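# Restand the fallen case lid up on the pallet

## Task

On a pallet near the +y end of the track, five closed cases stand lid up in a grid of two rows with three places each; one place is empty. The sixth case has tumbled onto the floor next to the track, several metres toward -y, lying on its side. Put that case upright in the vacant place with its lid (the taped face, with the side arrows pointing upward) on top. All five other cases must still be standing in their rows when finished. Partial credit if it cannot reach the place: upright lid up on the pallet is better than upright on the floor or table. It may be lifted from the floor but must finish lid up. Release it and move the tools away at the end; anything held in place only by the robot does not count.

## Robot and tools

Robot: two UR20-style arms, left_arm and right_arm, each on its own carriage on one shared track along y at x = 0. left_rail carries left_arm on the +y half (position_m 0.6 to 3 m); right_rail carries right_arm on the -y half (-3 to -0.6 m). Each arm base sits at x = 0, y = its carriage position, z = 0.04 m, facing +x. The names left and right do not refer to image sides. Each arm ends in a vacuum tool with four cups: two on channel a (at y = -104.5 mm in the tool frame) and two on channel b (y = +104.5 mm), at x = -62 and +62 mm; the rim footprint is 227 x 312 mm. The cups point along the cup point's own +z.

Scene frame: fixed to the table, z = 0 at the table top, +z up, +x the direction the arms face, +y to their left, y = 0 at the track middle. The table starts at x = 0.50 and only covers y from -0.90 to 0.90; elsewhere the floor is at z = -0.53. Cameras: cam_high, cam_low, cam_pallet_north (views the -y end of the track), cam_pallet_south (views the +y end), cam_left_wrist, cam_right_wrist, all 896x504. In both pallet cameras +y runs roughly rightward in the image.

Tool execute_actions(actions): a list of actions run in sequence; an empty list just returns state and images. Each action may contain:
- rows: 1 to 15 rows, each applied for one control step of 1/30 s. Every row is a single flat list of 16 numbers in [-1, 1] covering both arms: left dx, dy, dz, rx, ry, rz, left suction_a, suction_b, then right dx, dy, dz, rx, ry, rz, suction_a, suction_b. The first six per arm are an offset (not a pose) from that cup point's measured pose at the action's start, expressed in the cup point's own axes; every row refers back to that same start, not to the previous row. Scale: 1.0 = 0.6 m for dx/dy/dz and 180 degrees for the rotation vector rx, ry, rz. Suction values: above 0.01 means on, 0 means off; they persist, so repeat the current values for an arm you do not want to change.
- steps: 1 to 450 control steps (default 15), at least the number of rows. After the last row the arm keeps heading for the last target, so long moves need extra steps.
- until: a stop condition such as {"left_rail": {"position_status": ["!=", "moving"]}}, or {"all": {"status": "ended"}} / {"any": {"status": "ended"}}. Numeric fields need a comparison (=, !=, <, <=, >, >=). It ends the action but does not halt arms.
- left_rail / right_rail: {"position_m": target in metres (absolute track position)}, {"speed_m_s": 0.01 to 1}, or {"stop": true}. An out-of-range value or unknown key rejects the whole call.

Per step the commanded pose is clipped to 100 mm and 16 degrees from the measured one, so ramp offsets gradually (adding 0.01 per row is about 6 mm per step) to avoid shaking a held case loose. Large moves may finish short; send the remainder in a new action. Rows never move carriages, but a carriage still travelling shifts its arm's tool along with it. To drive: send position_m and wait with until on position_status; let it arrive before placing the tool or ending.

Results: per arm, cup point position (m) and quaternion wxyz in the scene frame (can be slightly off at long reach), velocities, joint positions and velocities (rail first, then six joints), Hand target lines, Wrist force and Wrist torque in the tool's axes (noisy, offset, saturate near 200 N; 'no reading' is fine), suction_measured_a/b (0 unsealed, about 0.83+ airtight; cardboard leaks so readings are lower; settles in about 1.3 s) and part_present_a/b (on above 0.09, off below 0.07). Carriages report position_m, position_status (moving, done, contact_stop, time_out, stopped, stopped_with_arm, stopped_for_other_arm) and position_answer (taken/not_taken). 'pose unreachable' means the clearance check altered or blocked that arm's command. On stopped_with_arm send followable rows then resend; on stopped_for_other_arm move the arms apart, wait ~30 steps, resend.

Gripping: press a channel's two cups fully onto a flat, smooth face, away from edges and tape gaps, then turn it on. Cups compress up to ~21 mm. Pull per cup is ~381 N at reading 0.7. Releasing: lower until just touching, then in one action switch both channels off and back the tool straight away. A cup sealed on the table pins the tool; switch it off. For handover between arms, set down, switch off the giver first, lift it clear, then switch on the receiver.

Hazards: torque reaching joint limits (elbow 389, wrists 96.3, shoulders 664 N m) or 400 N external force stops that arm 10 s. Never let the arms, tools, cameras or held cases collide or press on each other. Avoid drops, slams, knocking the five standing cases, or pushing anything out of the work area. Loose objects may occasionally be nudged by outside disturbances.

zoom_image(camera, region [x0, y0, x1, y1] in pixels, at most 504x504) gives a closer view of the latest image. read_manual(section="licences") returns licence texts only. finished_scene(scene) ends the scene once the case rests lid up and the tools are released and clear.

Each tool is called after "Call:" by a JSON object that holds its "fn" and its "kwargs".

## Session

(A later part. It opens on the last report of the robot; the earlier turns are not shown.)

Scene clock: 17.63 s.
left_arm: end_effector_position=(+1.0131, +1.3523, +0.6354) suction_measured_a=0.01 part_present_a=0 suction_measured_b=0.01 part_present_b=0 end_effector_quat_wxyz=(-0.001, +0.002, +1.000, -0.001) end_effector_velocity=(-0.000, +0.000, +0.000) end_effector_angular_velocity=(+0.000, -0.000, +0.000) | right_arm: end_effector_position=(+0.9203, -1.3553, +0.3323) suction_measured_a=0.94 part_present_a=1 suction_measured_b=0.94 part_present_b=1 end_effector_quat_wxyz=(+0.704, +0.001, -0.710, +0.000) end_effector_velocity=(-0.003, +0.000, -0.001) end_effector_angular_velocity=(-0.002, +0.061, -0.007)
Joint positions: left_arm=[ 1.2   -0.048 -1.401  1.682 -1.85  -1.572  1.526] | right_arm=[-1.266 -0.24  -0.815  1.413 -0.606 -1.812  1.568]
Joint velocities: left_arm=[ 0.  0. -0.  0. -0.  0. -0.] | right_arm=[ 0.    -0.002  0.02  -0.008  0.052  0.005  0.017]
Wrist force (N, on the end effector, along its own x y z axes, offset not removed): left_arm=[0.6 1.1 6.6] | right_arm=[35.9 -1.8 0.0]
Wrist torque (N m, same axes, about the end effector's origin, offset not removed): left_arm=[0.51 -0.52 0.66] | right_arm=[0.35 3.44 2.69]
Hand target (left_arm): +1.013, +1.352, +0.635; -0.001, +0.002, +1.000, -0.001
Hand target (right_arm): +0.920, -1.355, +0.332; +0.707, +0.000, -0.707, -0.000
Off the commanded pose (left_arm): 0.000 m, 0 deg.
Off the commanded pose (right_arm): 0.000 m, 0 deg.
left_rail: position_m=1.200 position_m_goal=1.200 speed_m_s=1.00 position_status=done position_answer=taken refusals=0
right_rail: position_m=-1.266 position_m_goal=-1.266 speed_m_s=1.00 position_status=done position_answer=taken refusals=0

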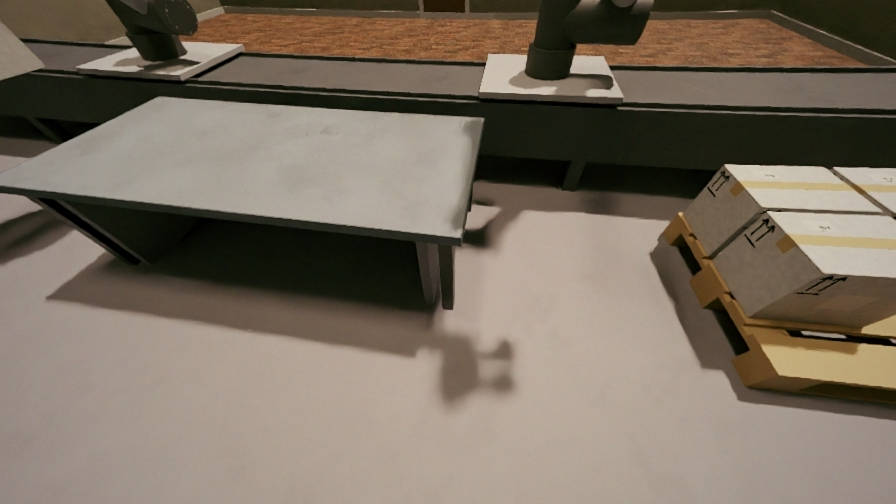

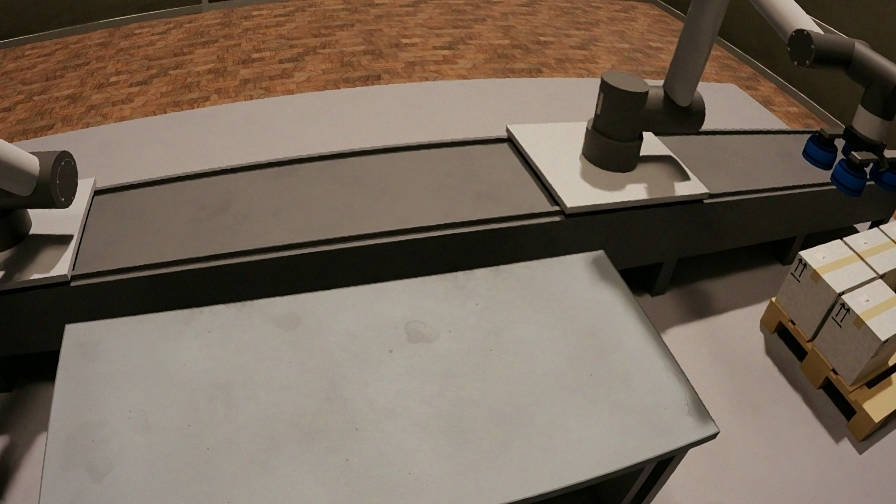

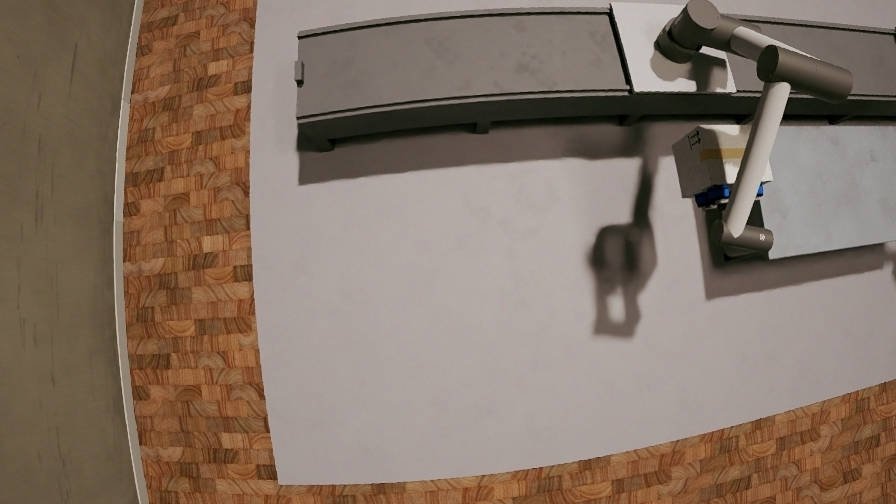

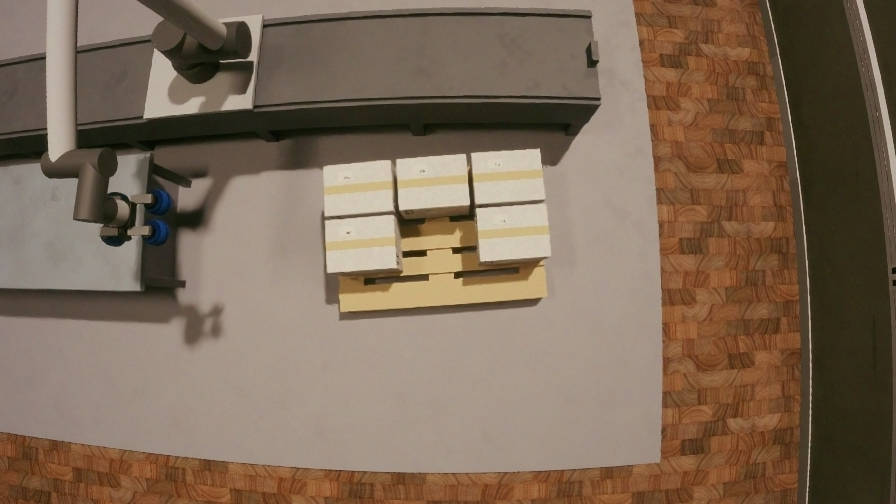

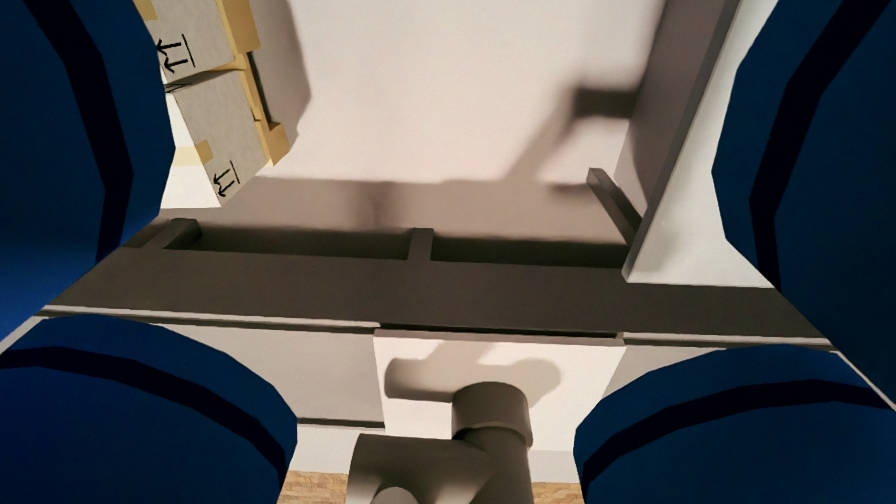

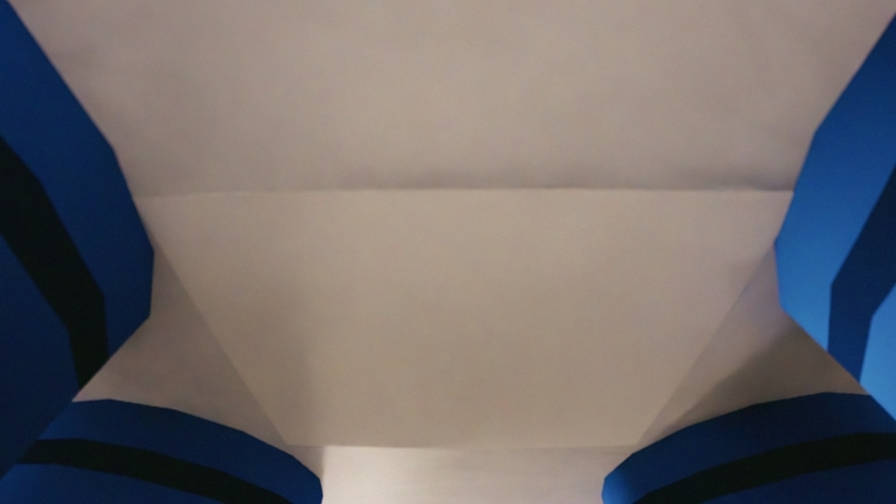

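Call:
{"fn": "execute_actions", "kwargs": {"actions": [{"steps":1},{"right_rail":{"position_m":-0.6},"rows":[
[0.004,-0.01,0,0,0,0,0,0, -0.002,0.005,0,0,0,0,1,1],
[0.01,-0.025,0,0,0,0,0,0, -0.004,0.015,0,0,0,0,1,1],
[0.02,-0.05,0,0,0,0,0,0, -0.008,0.03,0,0,0,0,1,1],
[0.035,-0.08,0,0,0,0,0,0, -0.014,0.05,0,0,0,0,1,1],
[0.05,-0.12,0,0,0,0,0,0, -0.021,0.075,0,0,0,0,1,1],
[0.07,-0.165,0,0,0,0,0,0, -0.03,0.105,0,0,0,0,1,1],
[0.09,-0.215,0,0,0,0,0,0, -0.04,0.14,0,0,0,0,1,1],
[0.115,-0.27,0,0,0,0,0,0, -0.051,0.18,0,0,0,0,1,1],
[0.14,-0.33,0,0,0,0,0,0, -0.063,0.22,0,0,0,0,1,1],
[0.17,-0.40,0,0,0,0,0,0, -0.076,0.265,0,0,0,0,1,1],
[0.2,-0.47,0,0,0,0,0,0, -0.09,0.31,0,0,0,0,1,1],
[0.23,-0.55,0,0,0,0,0,0, -0.105,0.36,0,0,0,0,1,1],
[0.27,-0.64,0,0,0,0,0,0, -0.125,0.43,0,0,0,0,1,1],
[0.31,-0.73,0,0,0,0,0,0, -0.15,0.52,0,0,0,0,1,1],
[0.35,-0.83,0,0,0,0,0,0, -0.22,0.75,0,0,0,0,1,1]
],"steps":48}]}}

Scene clock: 20.13 s.
left_arm: end_effector_position=(+0.8028, +0.8572, +0.6356) suction_measured_a=0.01 part_present_a=0 suction_measured_b=0.01 part_present_b=0 end_effector_quat_wxyz=(-0.001, +0.002, +1.000, -0.000) end_effector_velocity=(-0.006, -0.016, +0.000) end_effector_angular_velocity=(+0.002, -0.001, +0.002) | right_arm: end_effector_position=(+0.9195, -0.2396, +0.2005) suction_measured_a=0.94 part_present_a=1 suction_measured_b=0.94 part_present_b=1 end_effector_quat_wxyz=(+0.707, +0.000, -0.707, -0.000) end_effector_velocity=(+0.001, +0.007, -0.002) end_effector_angular_velocity=(-0.000, +0.000, +0.000)
Joint positions: left_arm=[ 1.2   -0.635 -1.578  1.876 -1.868 -1.573  0.939] | right_arm=[-0.6    0.13  -0.673  1.345 -0.673 -1.441  1.57 ]
Joint velocities: left_arm=[ 0.    -0.02   0.002 -0.002  0.001  0.002 -0.023] | right_arm=[-0.     0.005  0.004 -0.006  0.002  0.005 -0.   ]
Wrist force (N, on the end effector, along its own x y z axes, offset not removed): left_arm=[1.1 -2.3 6.2] | right_arm=[33.3 0.1 0.9]
Wrist torque (N m, same axes, about the end effector's origin, offset not removed): left_arm=[-0.01 -0.64 0.66] | right_arm=[0.68 3.49 2.67]
Hand target (left_arm): +0.802, +0.855, +0.635; -0.001, +0.002, +1.000, -0.000
Hand target (right_arm): +0.920, -0.239, +0.200; +0.707, +0.000, -0.707, -0.000
Off the commanded pose (left_arm): 0.003 m, 0 deg.
Off the commanded pose (right_arm): 0.001 m, 0 deg.
left_rail: position_m=1.200 position_m_goal=1.200 speed_m_s=1.00 position_status=done position_answer=taken refusals=0
right_rail: position_m=-0.600 position_m_goal=-0.600 speed_m_s=1.00 position_status=done position_answer=taken refusals=0

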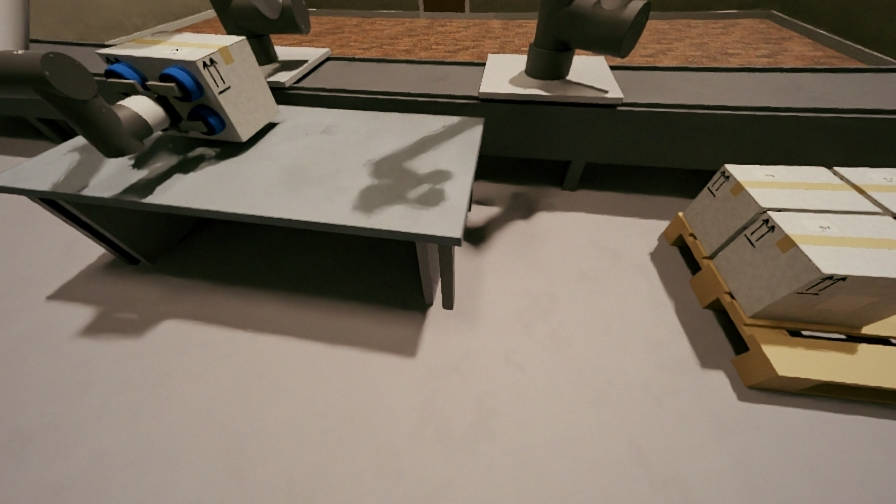

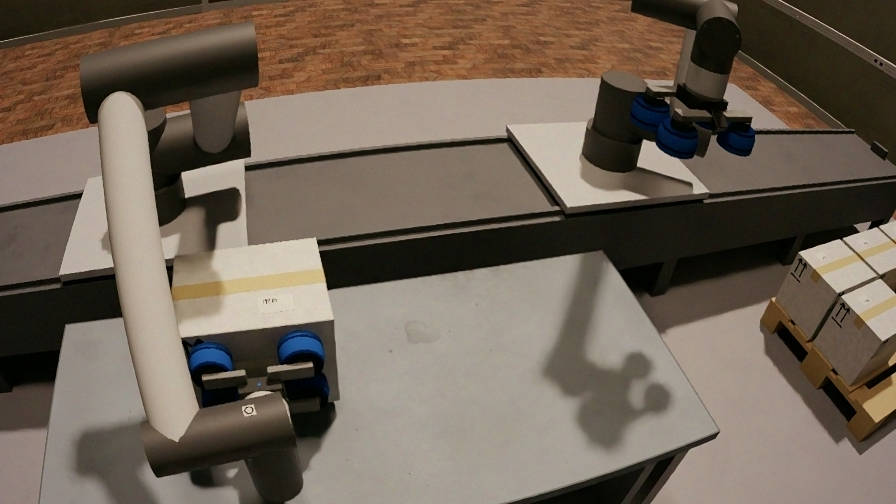

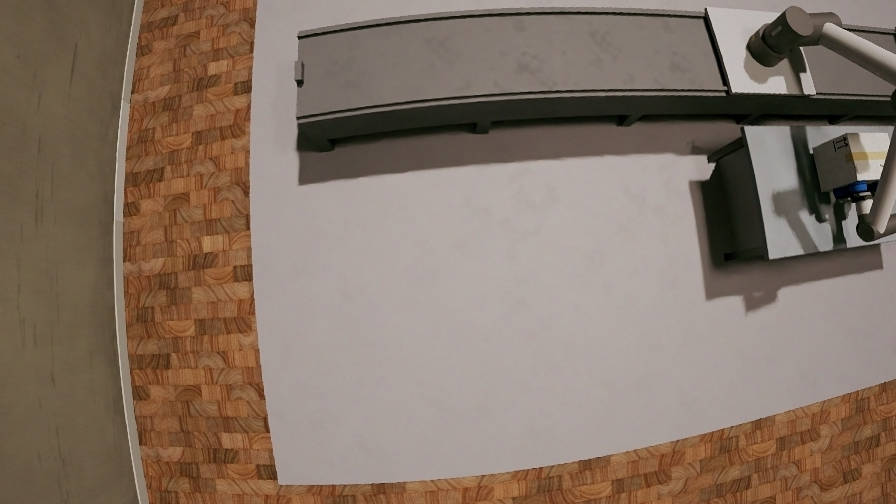

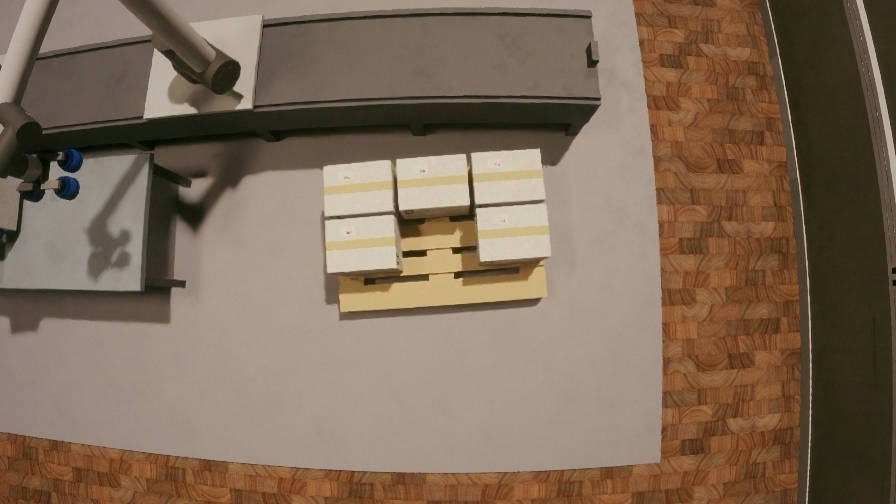

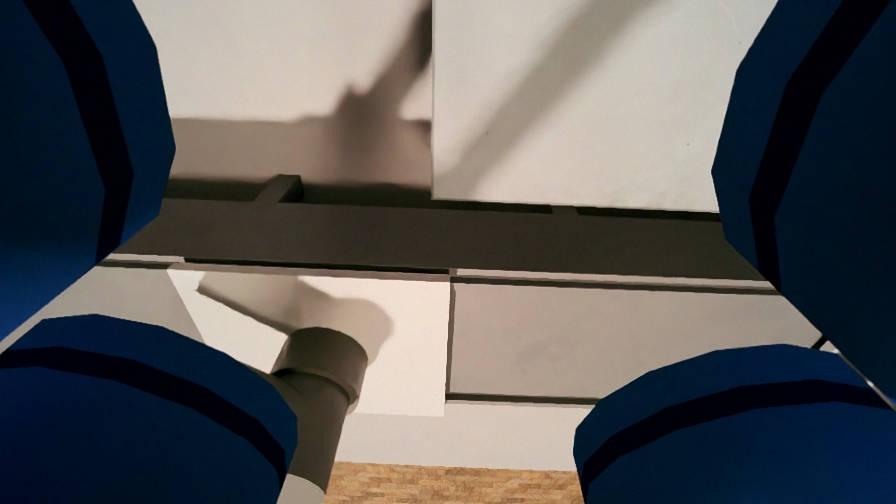

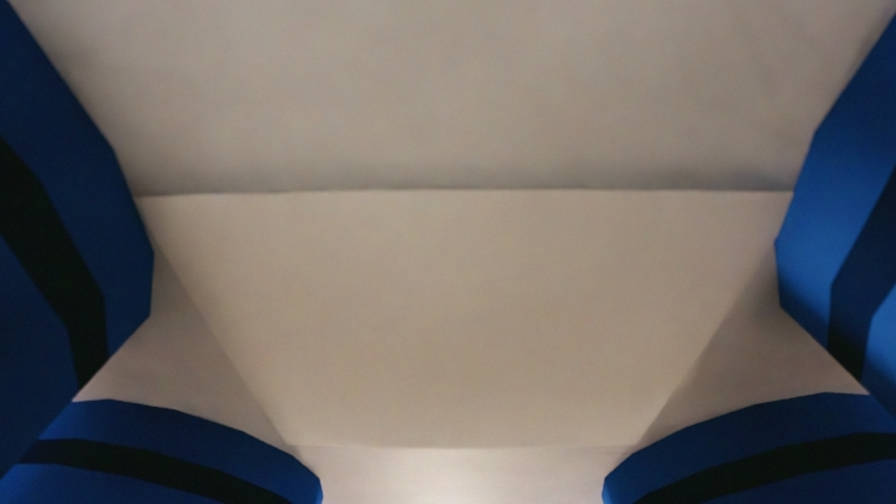

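Call:
{"fn": "execute_actions", "kwargs": {"actions": [{"rows":[
[0,0,0,0,0,0,0,0, -0.004,0,0,0,0,0,1,1],
[0,0,0,0,0,0,0,0, -0.01,0,0,0,0,0,1,1],
[0,0,0,0,0,0,0,0, -0.018,0,0,0,0,0,1,1],
[0,0,0,0,0,0,0,0, -0.026,0,0,0,0,0,1,1],
[0,0,0,0,0,0,0,0, -0.034,0,0,0,0,0,1,1],
[0,0,0,0,0,0,0,0, -0.041,0,0,0,0,0,1,1],
[0,0,0,0,0,0,0,0, -0.047,0,0,0,0,0,1,1],
[0,0,0,0,0,0,0,0, -0.052,0,0,0,0,0,1,1],
[0,0,0,0,0,0,0,0, -0.055,0,0,0,0,0,1,1]
],"steps":20}]}}

Call:
{"fn": "zoom_image", "kwargs": {"camera": "cam_high", "region": [80, 30, 320, 190]}}

Scene clock: 21.17 s.
left_arm: end_effector_position=(+0.8027, +0.8572, +0.6355) suction_measured_a=0.01 part_present_a=0 suction_measured_b=0.01 part_present_b=0 end_effector_quat_wxyz=(-0.001, +0.002, +1.000, -0.000) end_effector_velocity=(-0.000, +0.000, +0.000) end_effector_angular_velocity=(-0.000, -0.000, +0.000) | right_arm: end_effector_position=(+0.9195, -0.2396, +0.1684) suction_measured_a=0.94 part_present_a=1 suction_measured_b=0.94 part_present_b=1 end_effector_quat_wxyz=(+0.707, +0.000, -0.707, -0.000) end_effector_velocity=(+0.000, -0.000, -0.006) end_effector_angular_velocity=(+0.000, -0.000, -0.000)
Joint positions: left_arm=[ 1.2   -0.635 -1.578  1.876 -1.868 -1.573  0.939] | right_arm=[-0.6    0.13  -0.649  1.349 -0.701 -1.441  1.57 ]
Joint velocities: left_arm=[ 0.  0. -0.  0.  0. -0.  0.] | right_arm=[ 0.    -0.     0.005  0.    -0.006 -0.     0.   ]
Wrist force (N, on the end effector, along its own x y z axes, offset not removed): left_arm=[5.0 -1.8 4.8] | right_arm=[31.9 0.0 0.0]
Wrist torque (N m, same axes, about the end effector's origin, offset not removed): left_arm=[0.05 -1.08 0.68] | right_arm=[0.70 3.67 2.82]
Hand target (left_arm): +0.803, +0.857, +0.636; -0.001, +0.002, +1.000, -0.000
Hand target (right_arm): +0.920, -0.240, +0.168; +0.707, +0.000, -0.707, -0.000
Off the commanded pose (left_arm): 0.000 m, 0 deg.
Off the commanded pose (right_arm): 0.001 m, 0 deg.
left_rail: position_m=1.200 position_m_goal=1.200 speed_m_s=1.00 position_status=done position_answer=taken refusals=0
right_rail: position_m=-0.600 position_m_goal=-0.600 speed_m_s=1.00 position_status=done position_answer=taken refusals=0

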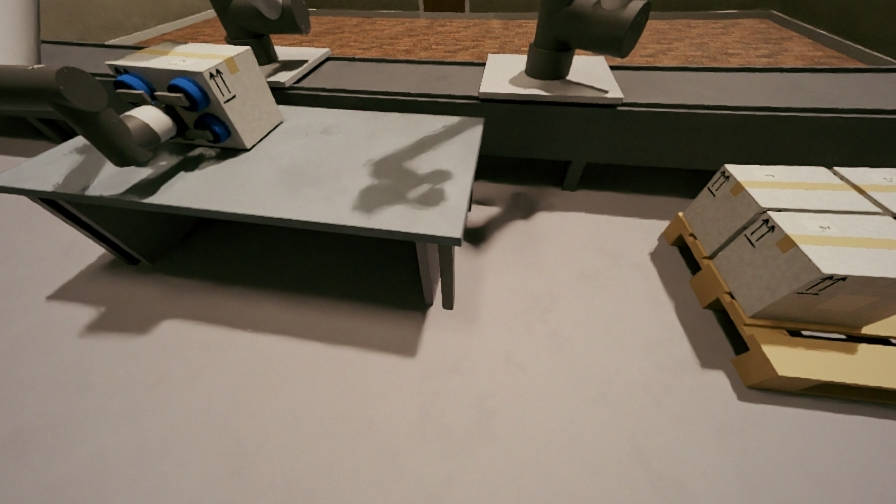

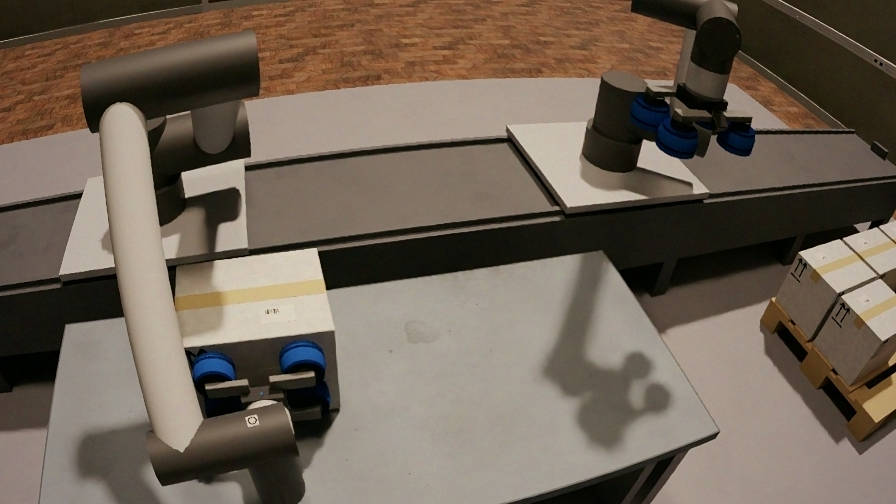

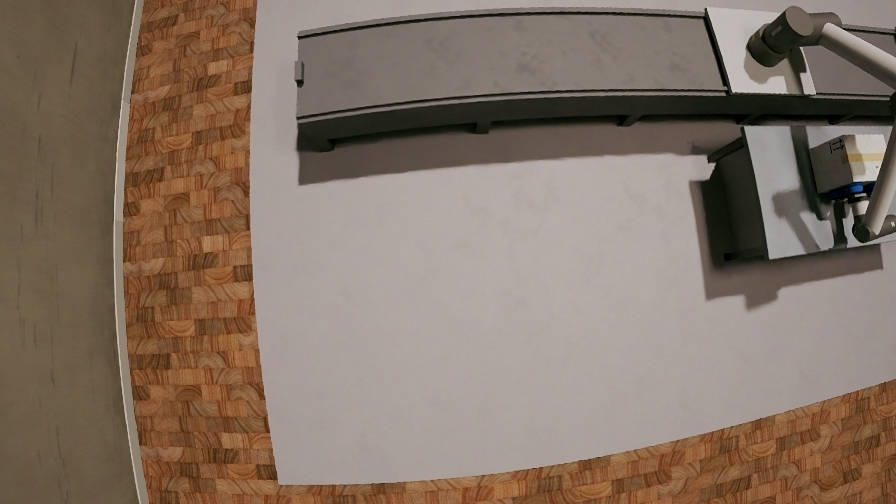

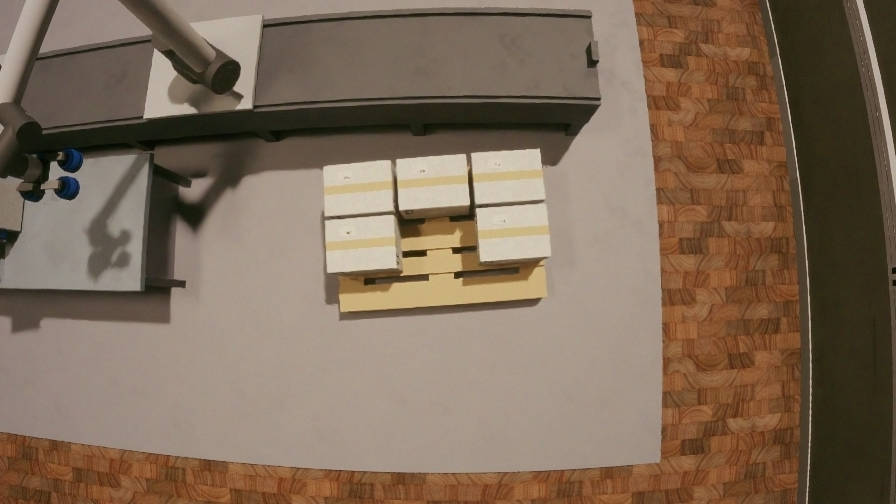

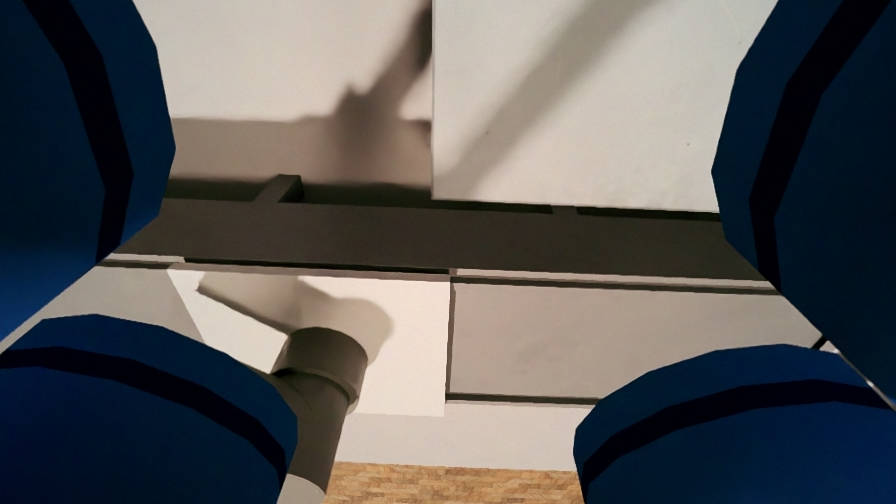

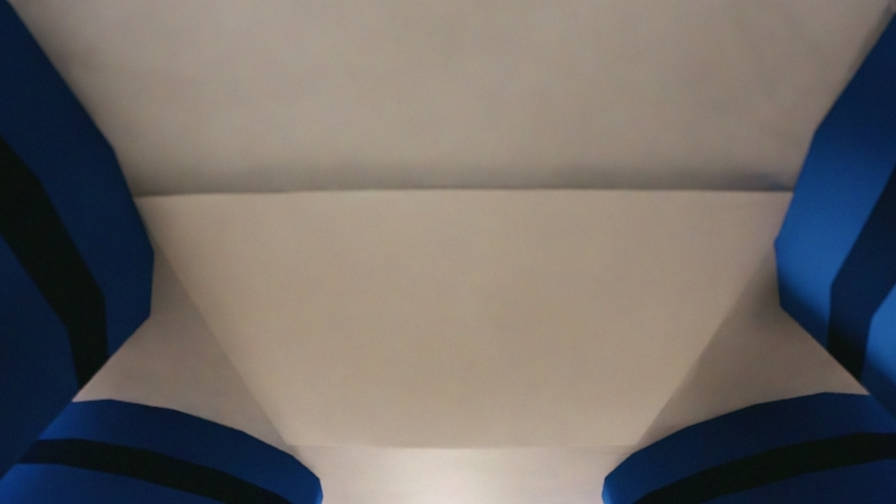

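Region (80, 30, 320, 190) of cam_high's 896x504 image, scaled by 2.100, with more detail than that image has.

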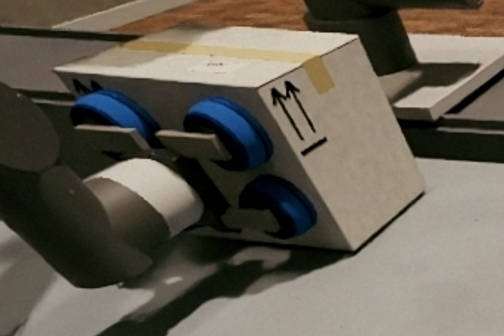

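Call:
{"fn": "execute_actions", "kwargs": {"actions": [{"rows":[
[0,0,0,0,0,0,0,0, -0.004,0,0,0,0,0,1,1],
[0,0,0,0,0,0,0,0, -0.007,0,0,0,0,0,1,1],
[0,0,0,0,0,0,0,0, -0.010,0,0,0,0,0,1,1],
[0,0,0,0,0,0,0,0, -0.013,0,0,0,0,0,1,1]
],"steps":13}]}}

Scene clock: 21.77 s.
left_arm: end_effector_position=(+0.8027, +0.8572, +0.6355) suction_measured_a=0.01 part_present_a=0 suction_measured_b=0.01 part_present_b=0 end_effector_quat_wxyz=(-0.001, +0.002, +1.000, -0.000) end_effector_velocity=(+0.000, -0.000, -0.000) end_effector_angular_velocity=(+0.000, +0.000, -0.000) | right_arm: end_effector_position=(+0.9195, -0.2396, +0.1611) suction_measured_a=0.94 part_present_a=1 suction_measured_b=0.94 part_present_b=1 end_effector_quat_wxyz=(+0.707, +0.000, -0.707, -0.000) end_effector_velocity=(+0.000, +0.000, -0.004) end_effector_angular_velocity=(-0.000, +0.000, +0.000)
Joint positions: left_arm=[ 1.2   -0.635 -1.578  1.876 -1.868 -1.573  0.939] | right_arm=[-0.6    0.13  -0.644  1.35  -0.707 -1.441  1.57 ]
Joint velocities: left_arm=[ 0.  0.  0. -0.  0. -0.  0.] | right_arm=[ 0.     0.     0.003  0.    -0.004 -0.     0.   ]
Wrist force (N, on the end effector, along its own x y z axes, offset not removed): left_arm=[3.4 -2.6 6.2] | right_arm=[33.7 -0.8 -4.8]
Wrist torque (N m, same axes, about the end effector's origin, offset not removed): left_arm=[-0.01 -0.96 0.64] | right_arm=[0.53 3.47 2.83]
Hand target (left_arm): +0.803, +0.857, +0.636; -0.001, +0.002, +1.000, -0.000
Hand target (right_arm): +0.919, -0.240, +0.161; +0.707, +0.000, -0.707, -0.000
Off the commanded pose (left_arm): 0.000 m, 0 deg.
Off the commanded pose (right_arm): 0.001 m, 0 deg.
left_rail: position_m=1.200 position_m_goal=1.200 speed_m_s=1.00 position_status=done position_answer=taken refusals=0
right_rail: position_m=-0.600 position_m_goal=-0.600 speed_m_s=1.00 position_status=done position_answer=taken refusals=0

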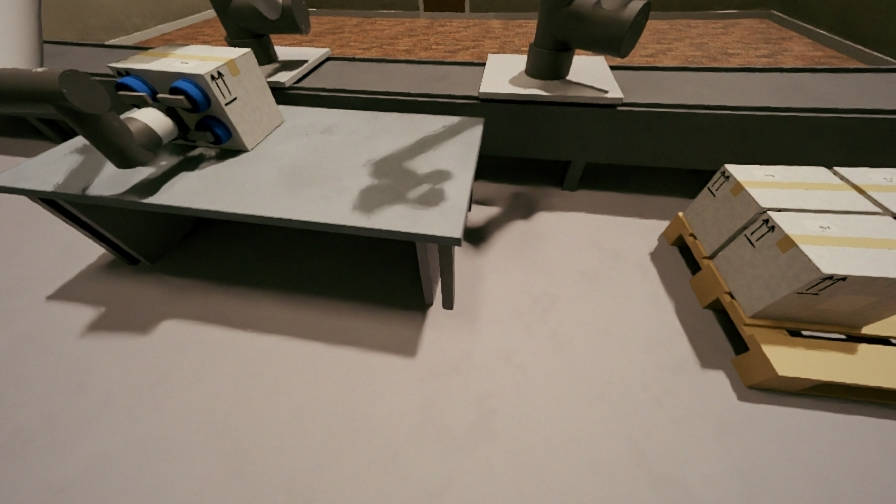

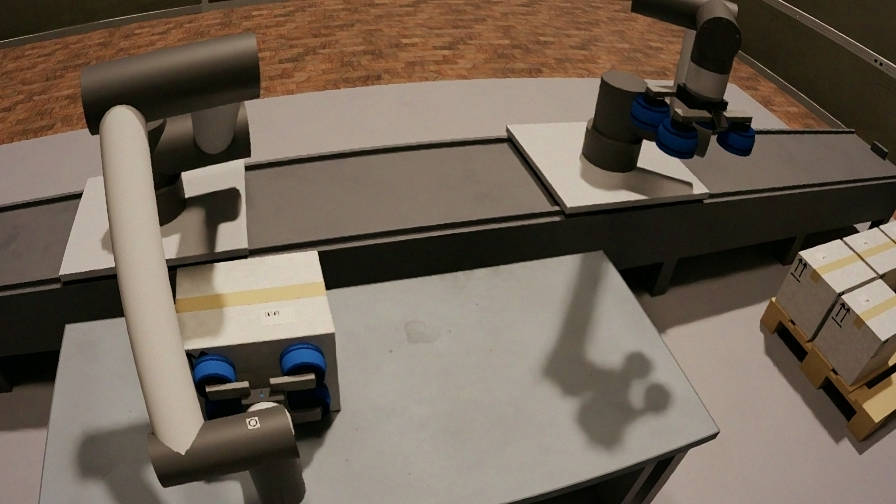

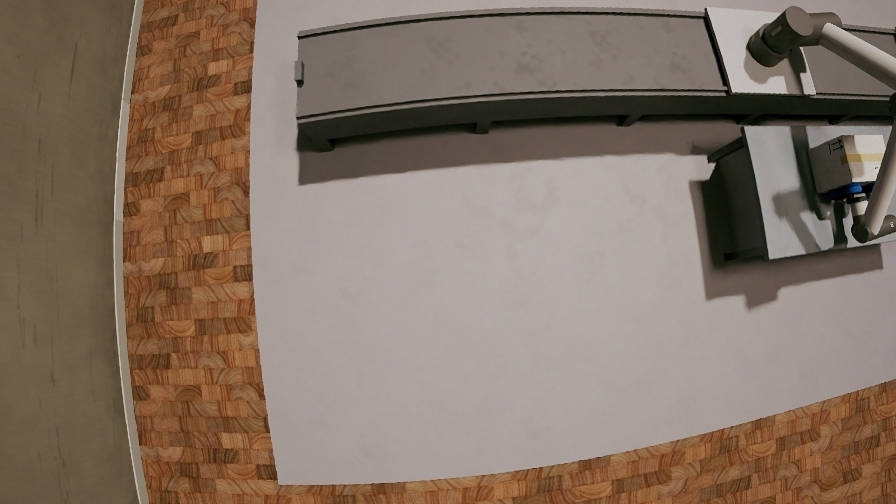

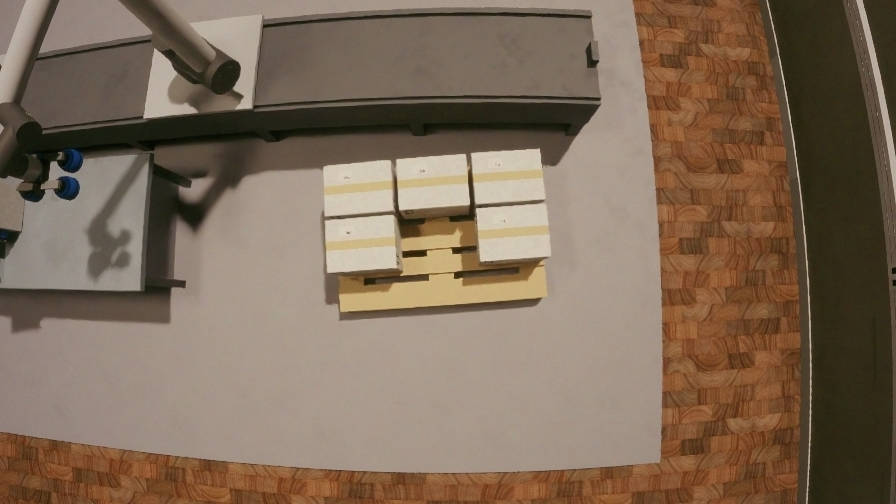

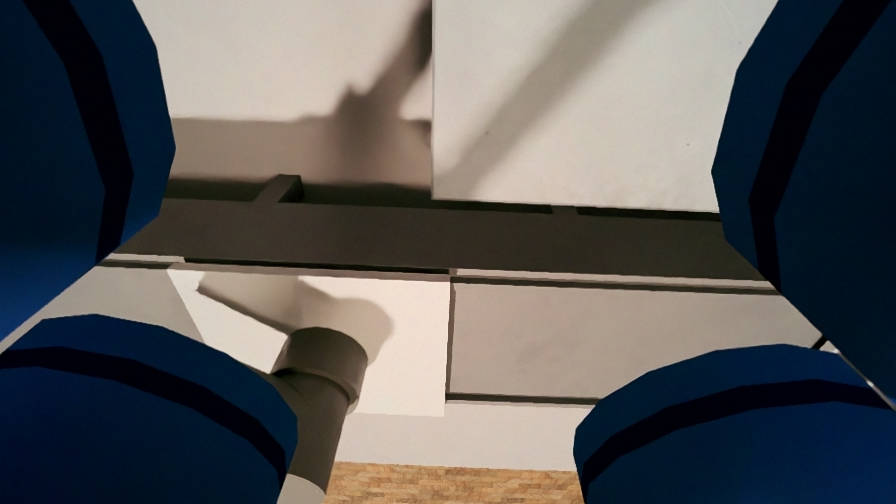

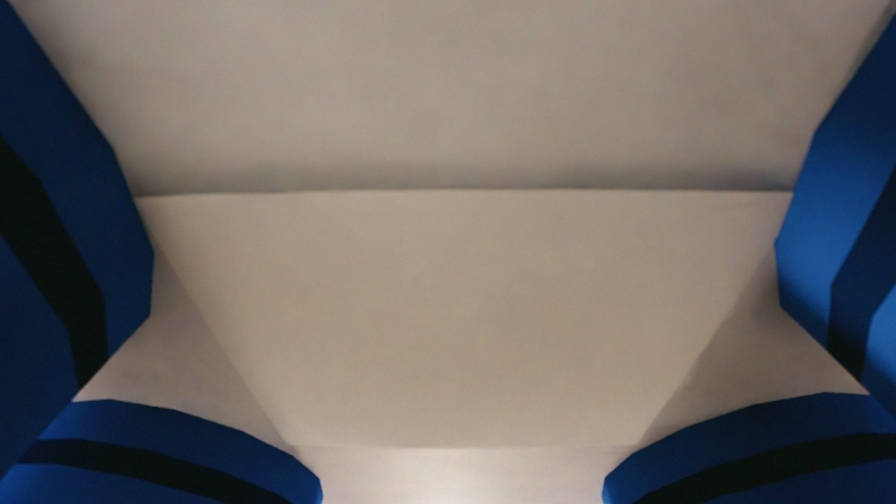

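Call:
{"fn": "execute_actions", "kwargs": {"actions": [{"rows":[
[0,0,0,0,0,0,0,0, -0.003,0,0,0,0,0,1,1],
[0,0,0,0,0,0,0,0, -0.005,0,0,0,0,0,1,1],
[0,0,0,0,0,0,0,0, -0.007,0,0,0,0,0,1,1]
],"steps":12}]}}

Scene clock: 22.33 s.
left_arm: end_effector_position=(+0.8027, +0.8572, +0.6355) suction_measured_a=0.01 part_present_a=0 suction_measured_b=0.01 part_present_b=0 end_effector_quat_wxyz=(-0.001, +0.002, +1.000, -0.000) end_effector_velocity=(-0.000, +0.000, +0.000) end_effector_angular_velocity=(-0.000, -0.000, +0.000) | right_arm: end_effector_position=(+0.9195, -0.2396, +0.1577) suction_measured_a=0.94 part_present_a=1 suction_measured_b=0.94 part_present_b=1 end_effector_quat_wxyz=(+0.707, +0.000, -0.707, -0.000) end_effector_velocity=(+0.000, -0.000, -0.002) end_effector_angular_velocity=(+0.000, -0.001, +0.000)
Joint positions: left_arm=[ 1.2   -0.635 -1.578  1.876 -1.868 -1.573  0.939] | right_arm=[-0.6    0.13  -0.641  1.35  -0.71  -1.441  1.57 ]
Joint velocities: left_arm=[ 0.  0. -0.  0. -0.  0. -0.] | right_arm=[-0.    -0.     0.001 -0.    -0.003 -0.    -0.   ]
Wrist force (N, on the end effector, along its own x y z axes, offset not removed): left_arm=[3.2 -1.4 7.0] | right_arm=[110.2 -9.6 -18.2]
Wrist torque (N m, same axes, about the end effector's origin, offset not removed): left_arm=[0.11 -0.92 0.62] | right_arm=[-0.93 5.24 -9.49]
Hand target (left_arm): +0.803, +0.857, +0.636; -0.001, +0.002, +1.000, -0.000
Hand target (right_arm): +0.919, -0.240, +0.157; +0.707, +0.000, -0.707, -0.000
Off the commanded pose (left_arm): 0.000 m, 0 deg.
Off the commanded pose (right_arm): 0.001 m, 0 deg.
left_rail: position_m=1.200 position_m_goal=1.200 speed_m_s=1.00 position_status=done position_answer=taken refusals=0
right_rail: position_m=-0.600 position_m_goal=-0.600 speed_m_s=1.00 position_status=done position_answer=taken refusals=0

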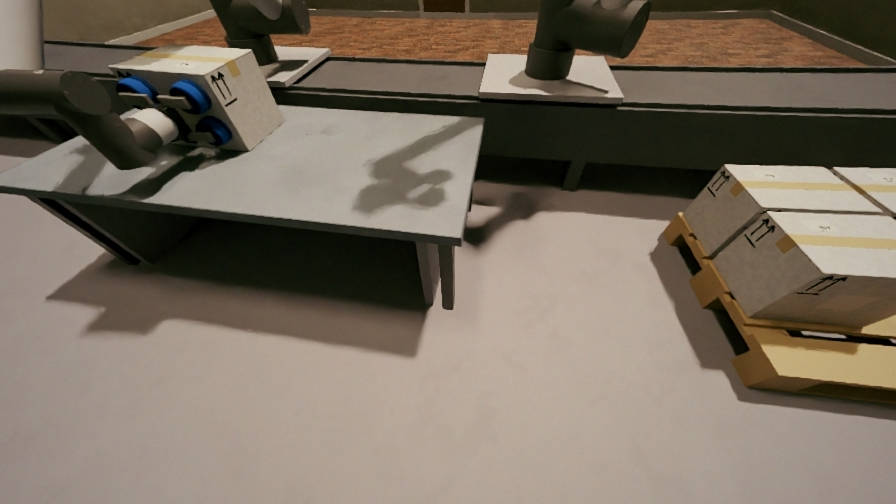

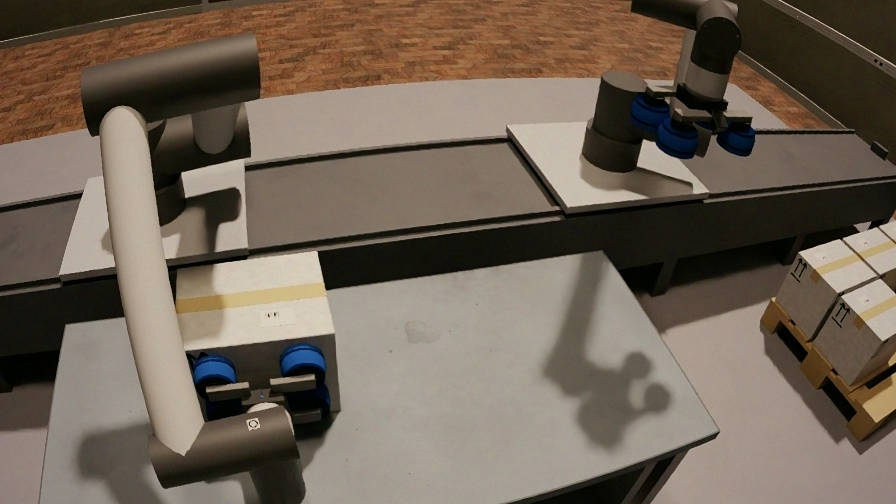

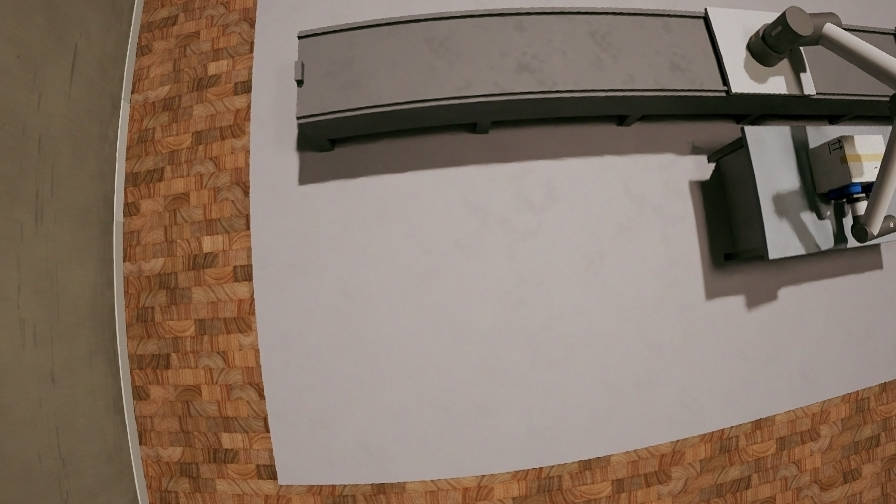

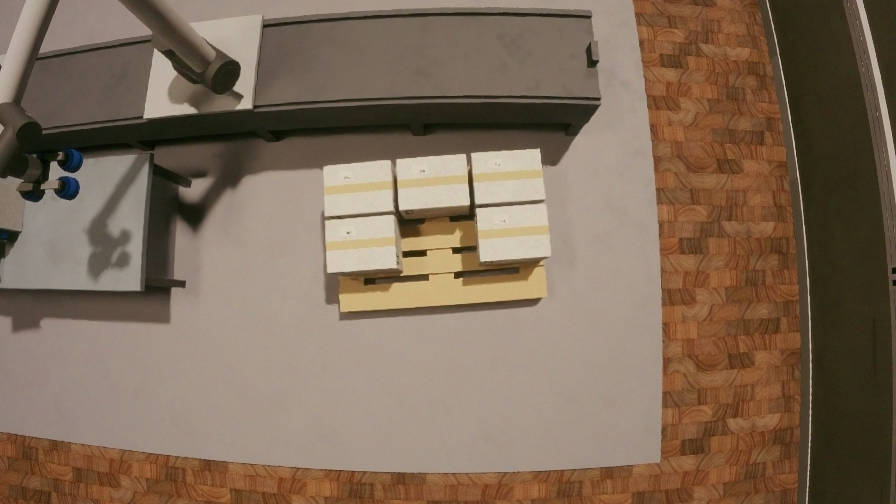

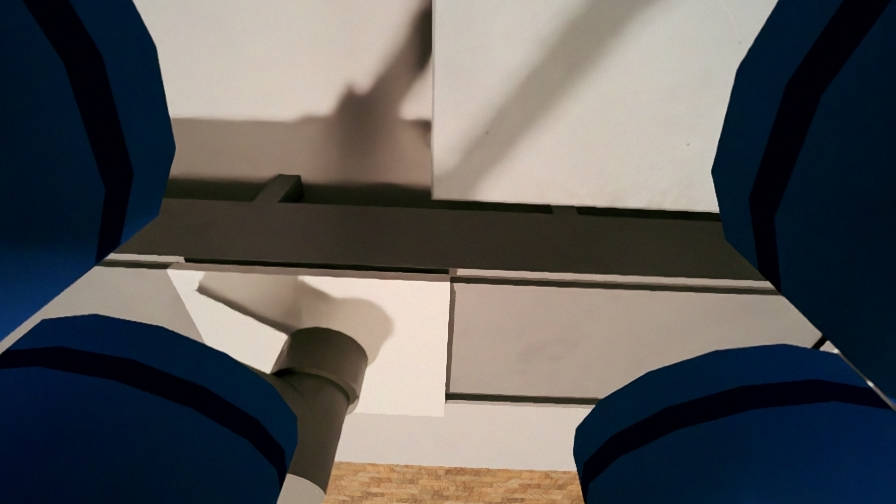

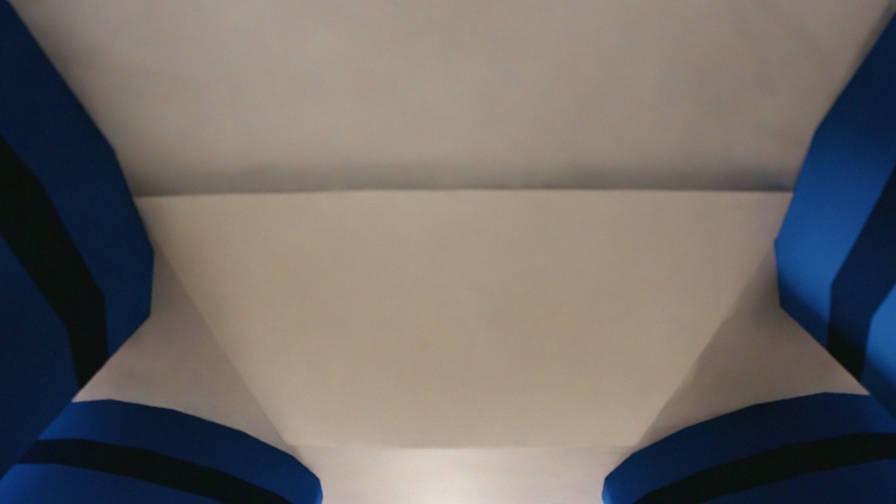

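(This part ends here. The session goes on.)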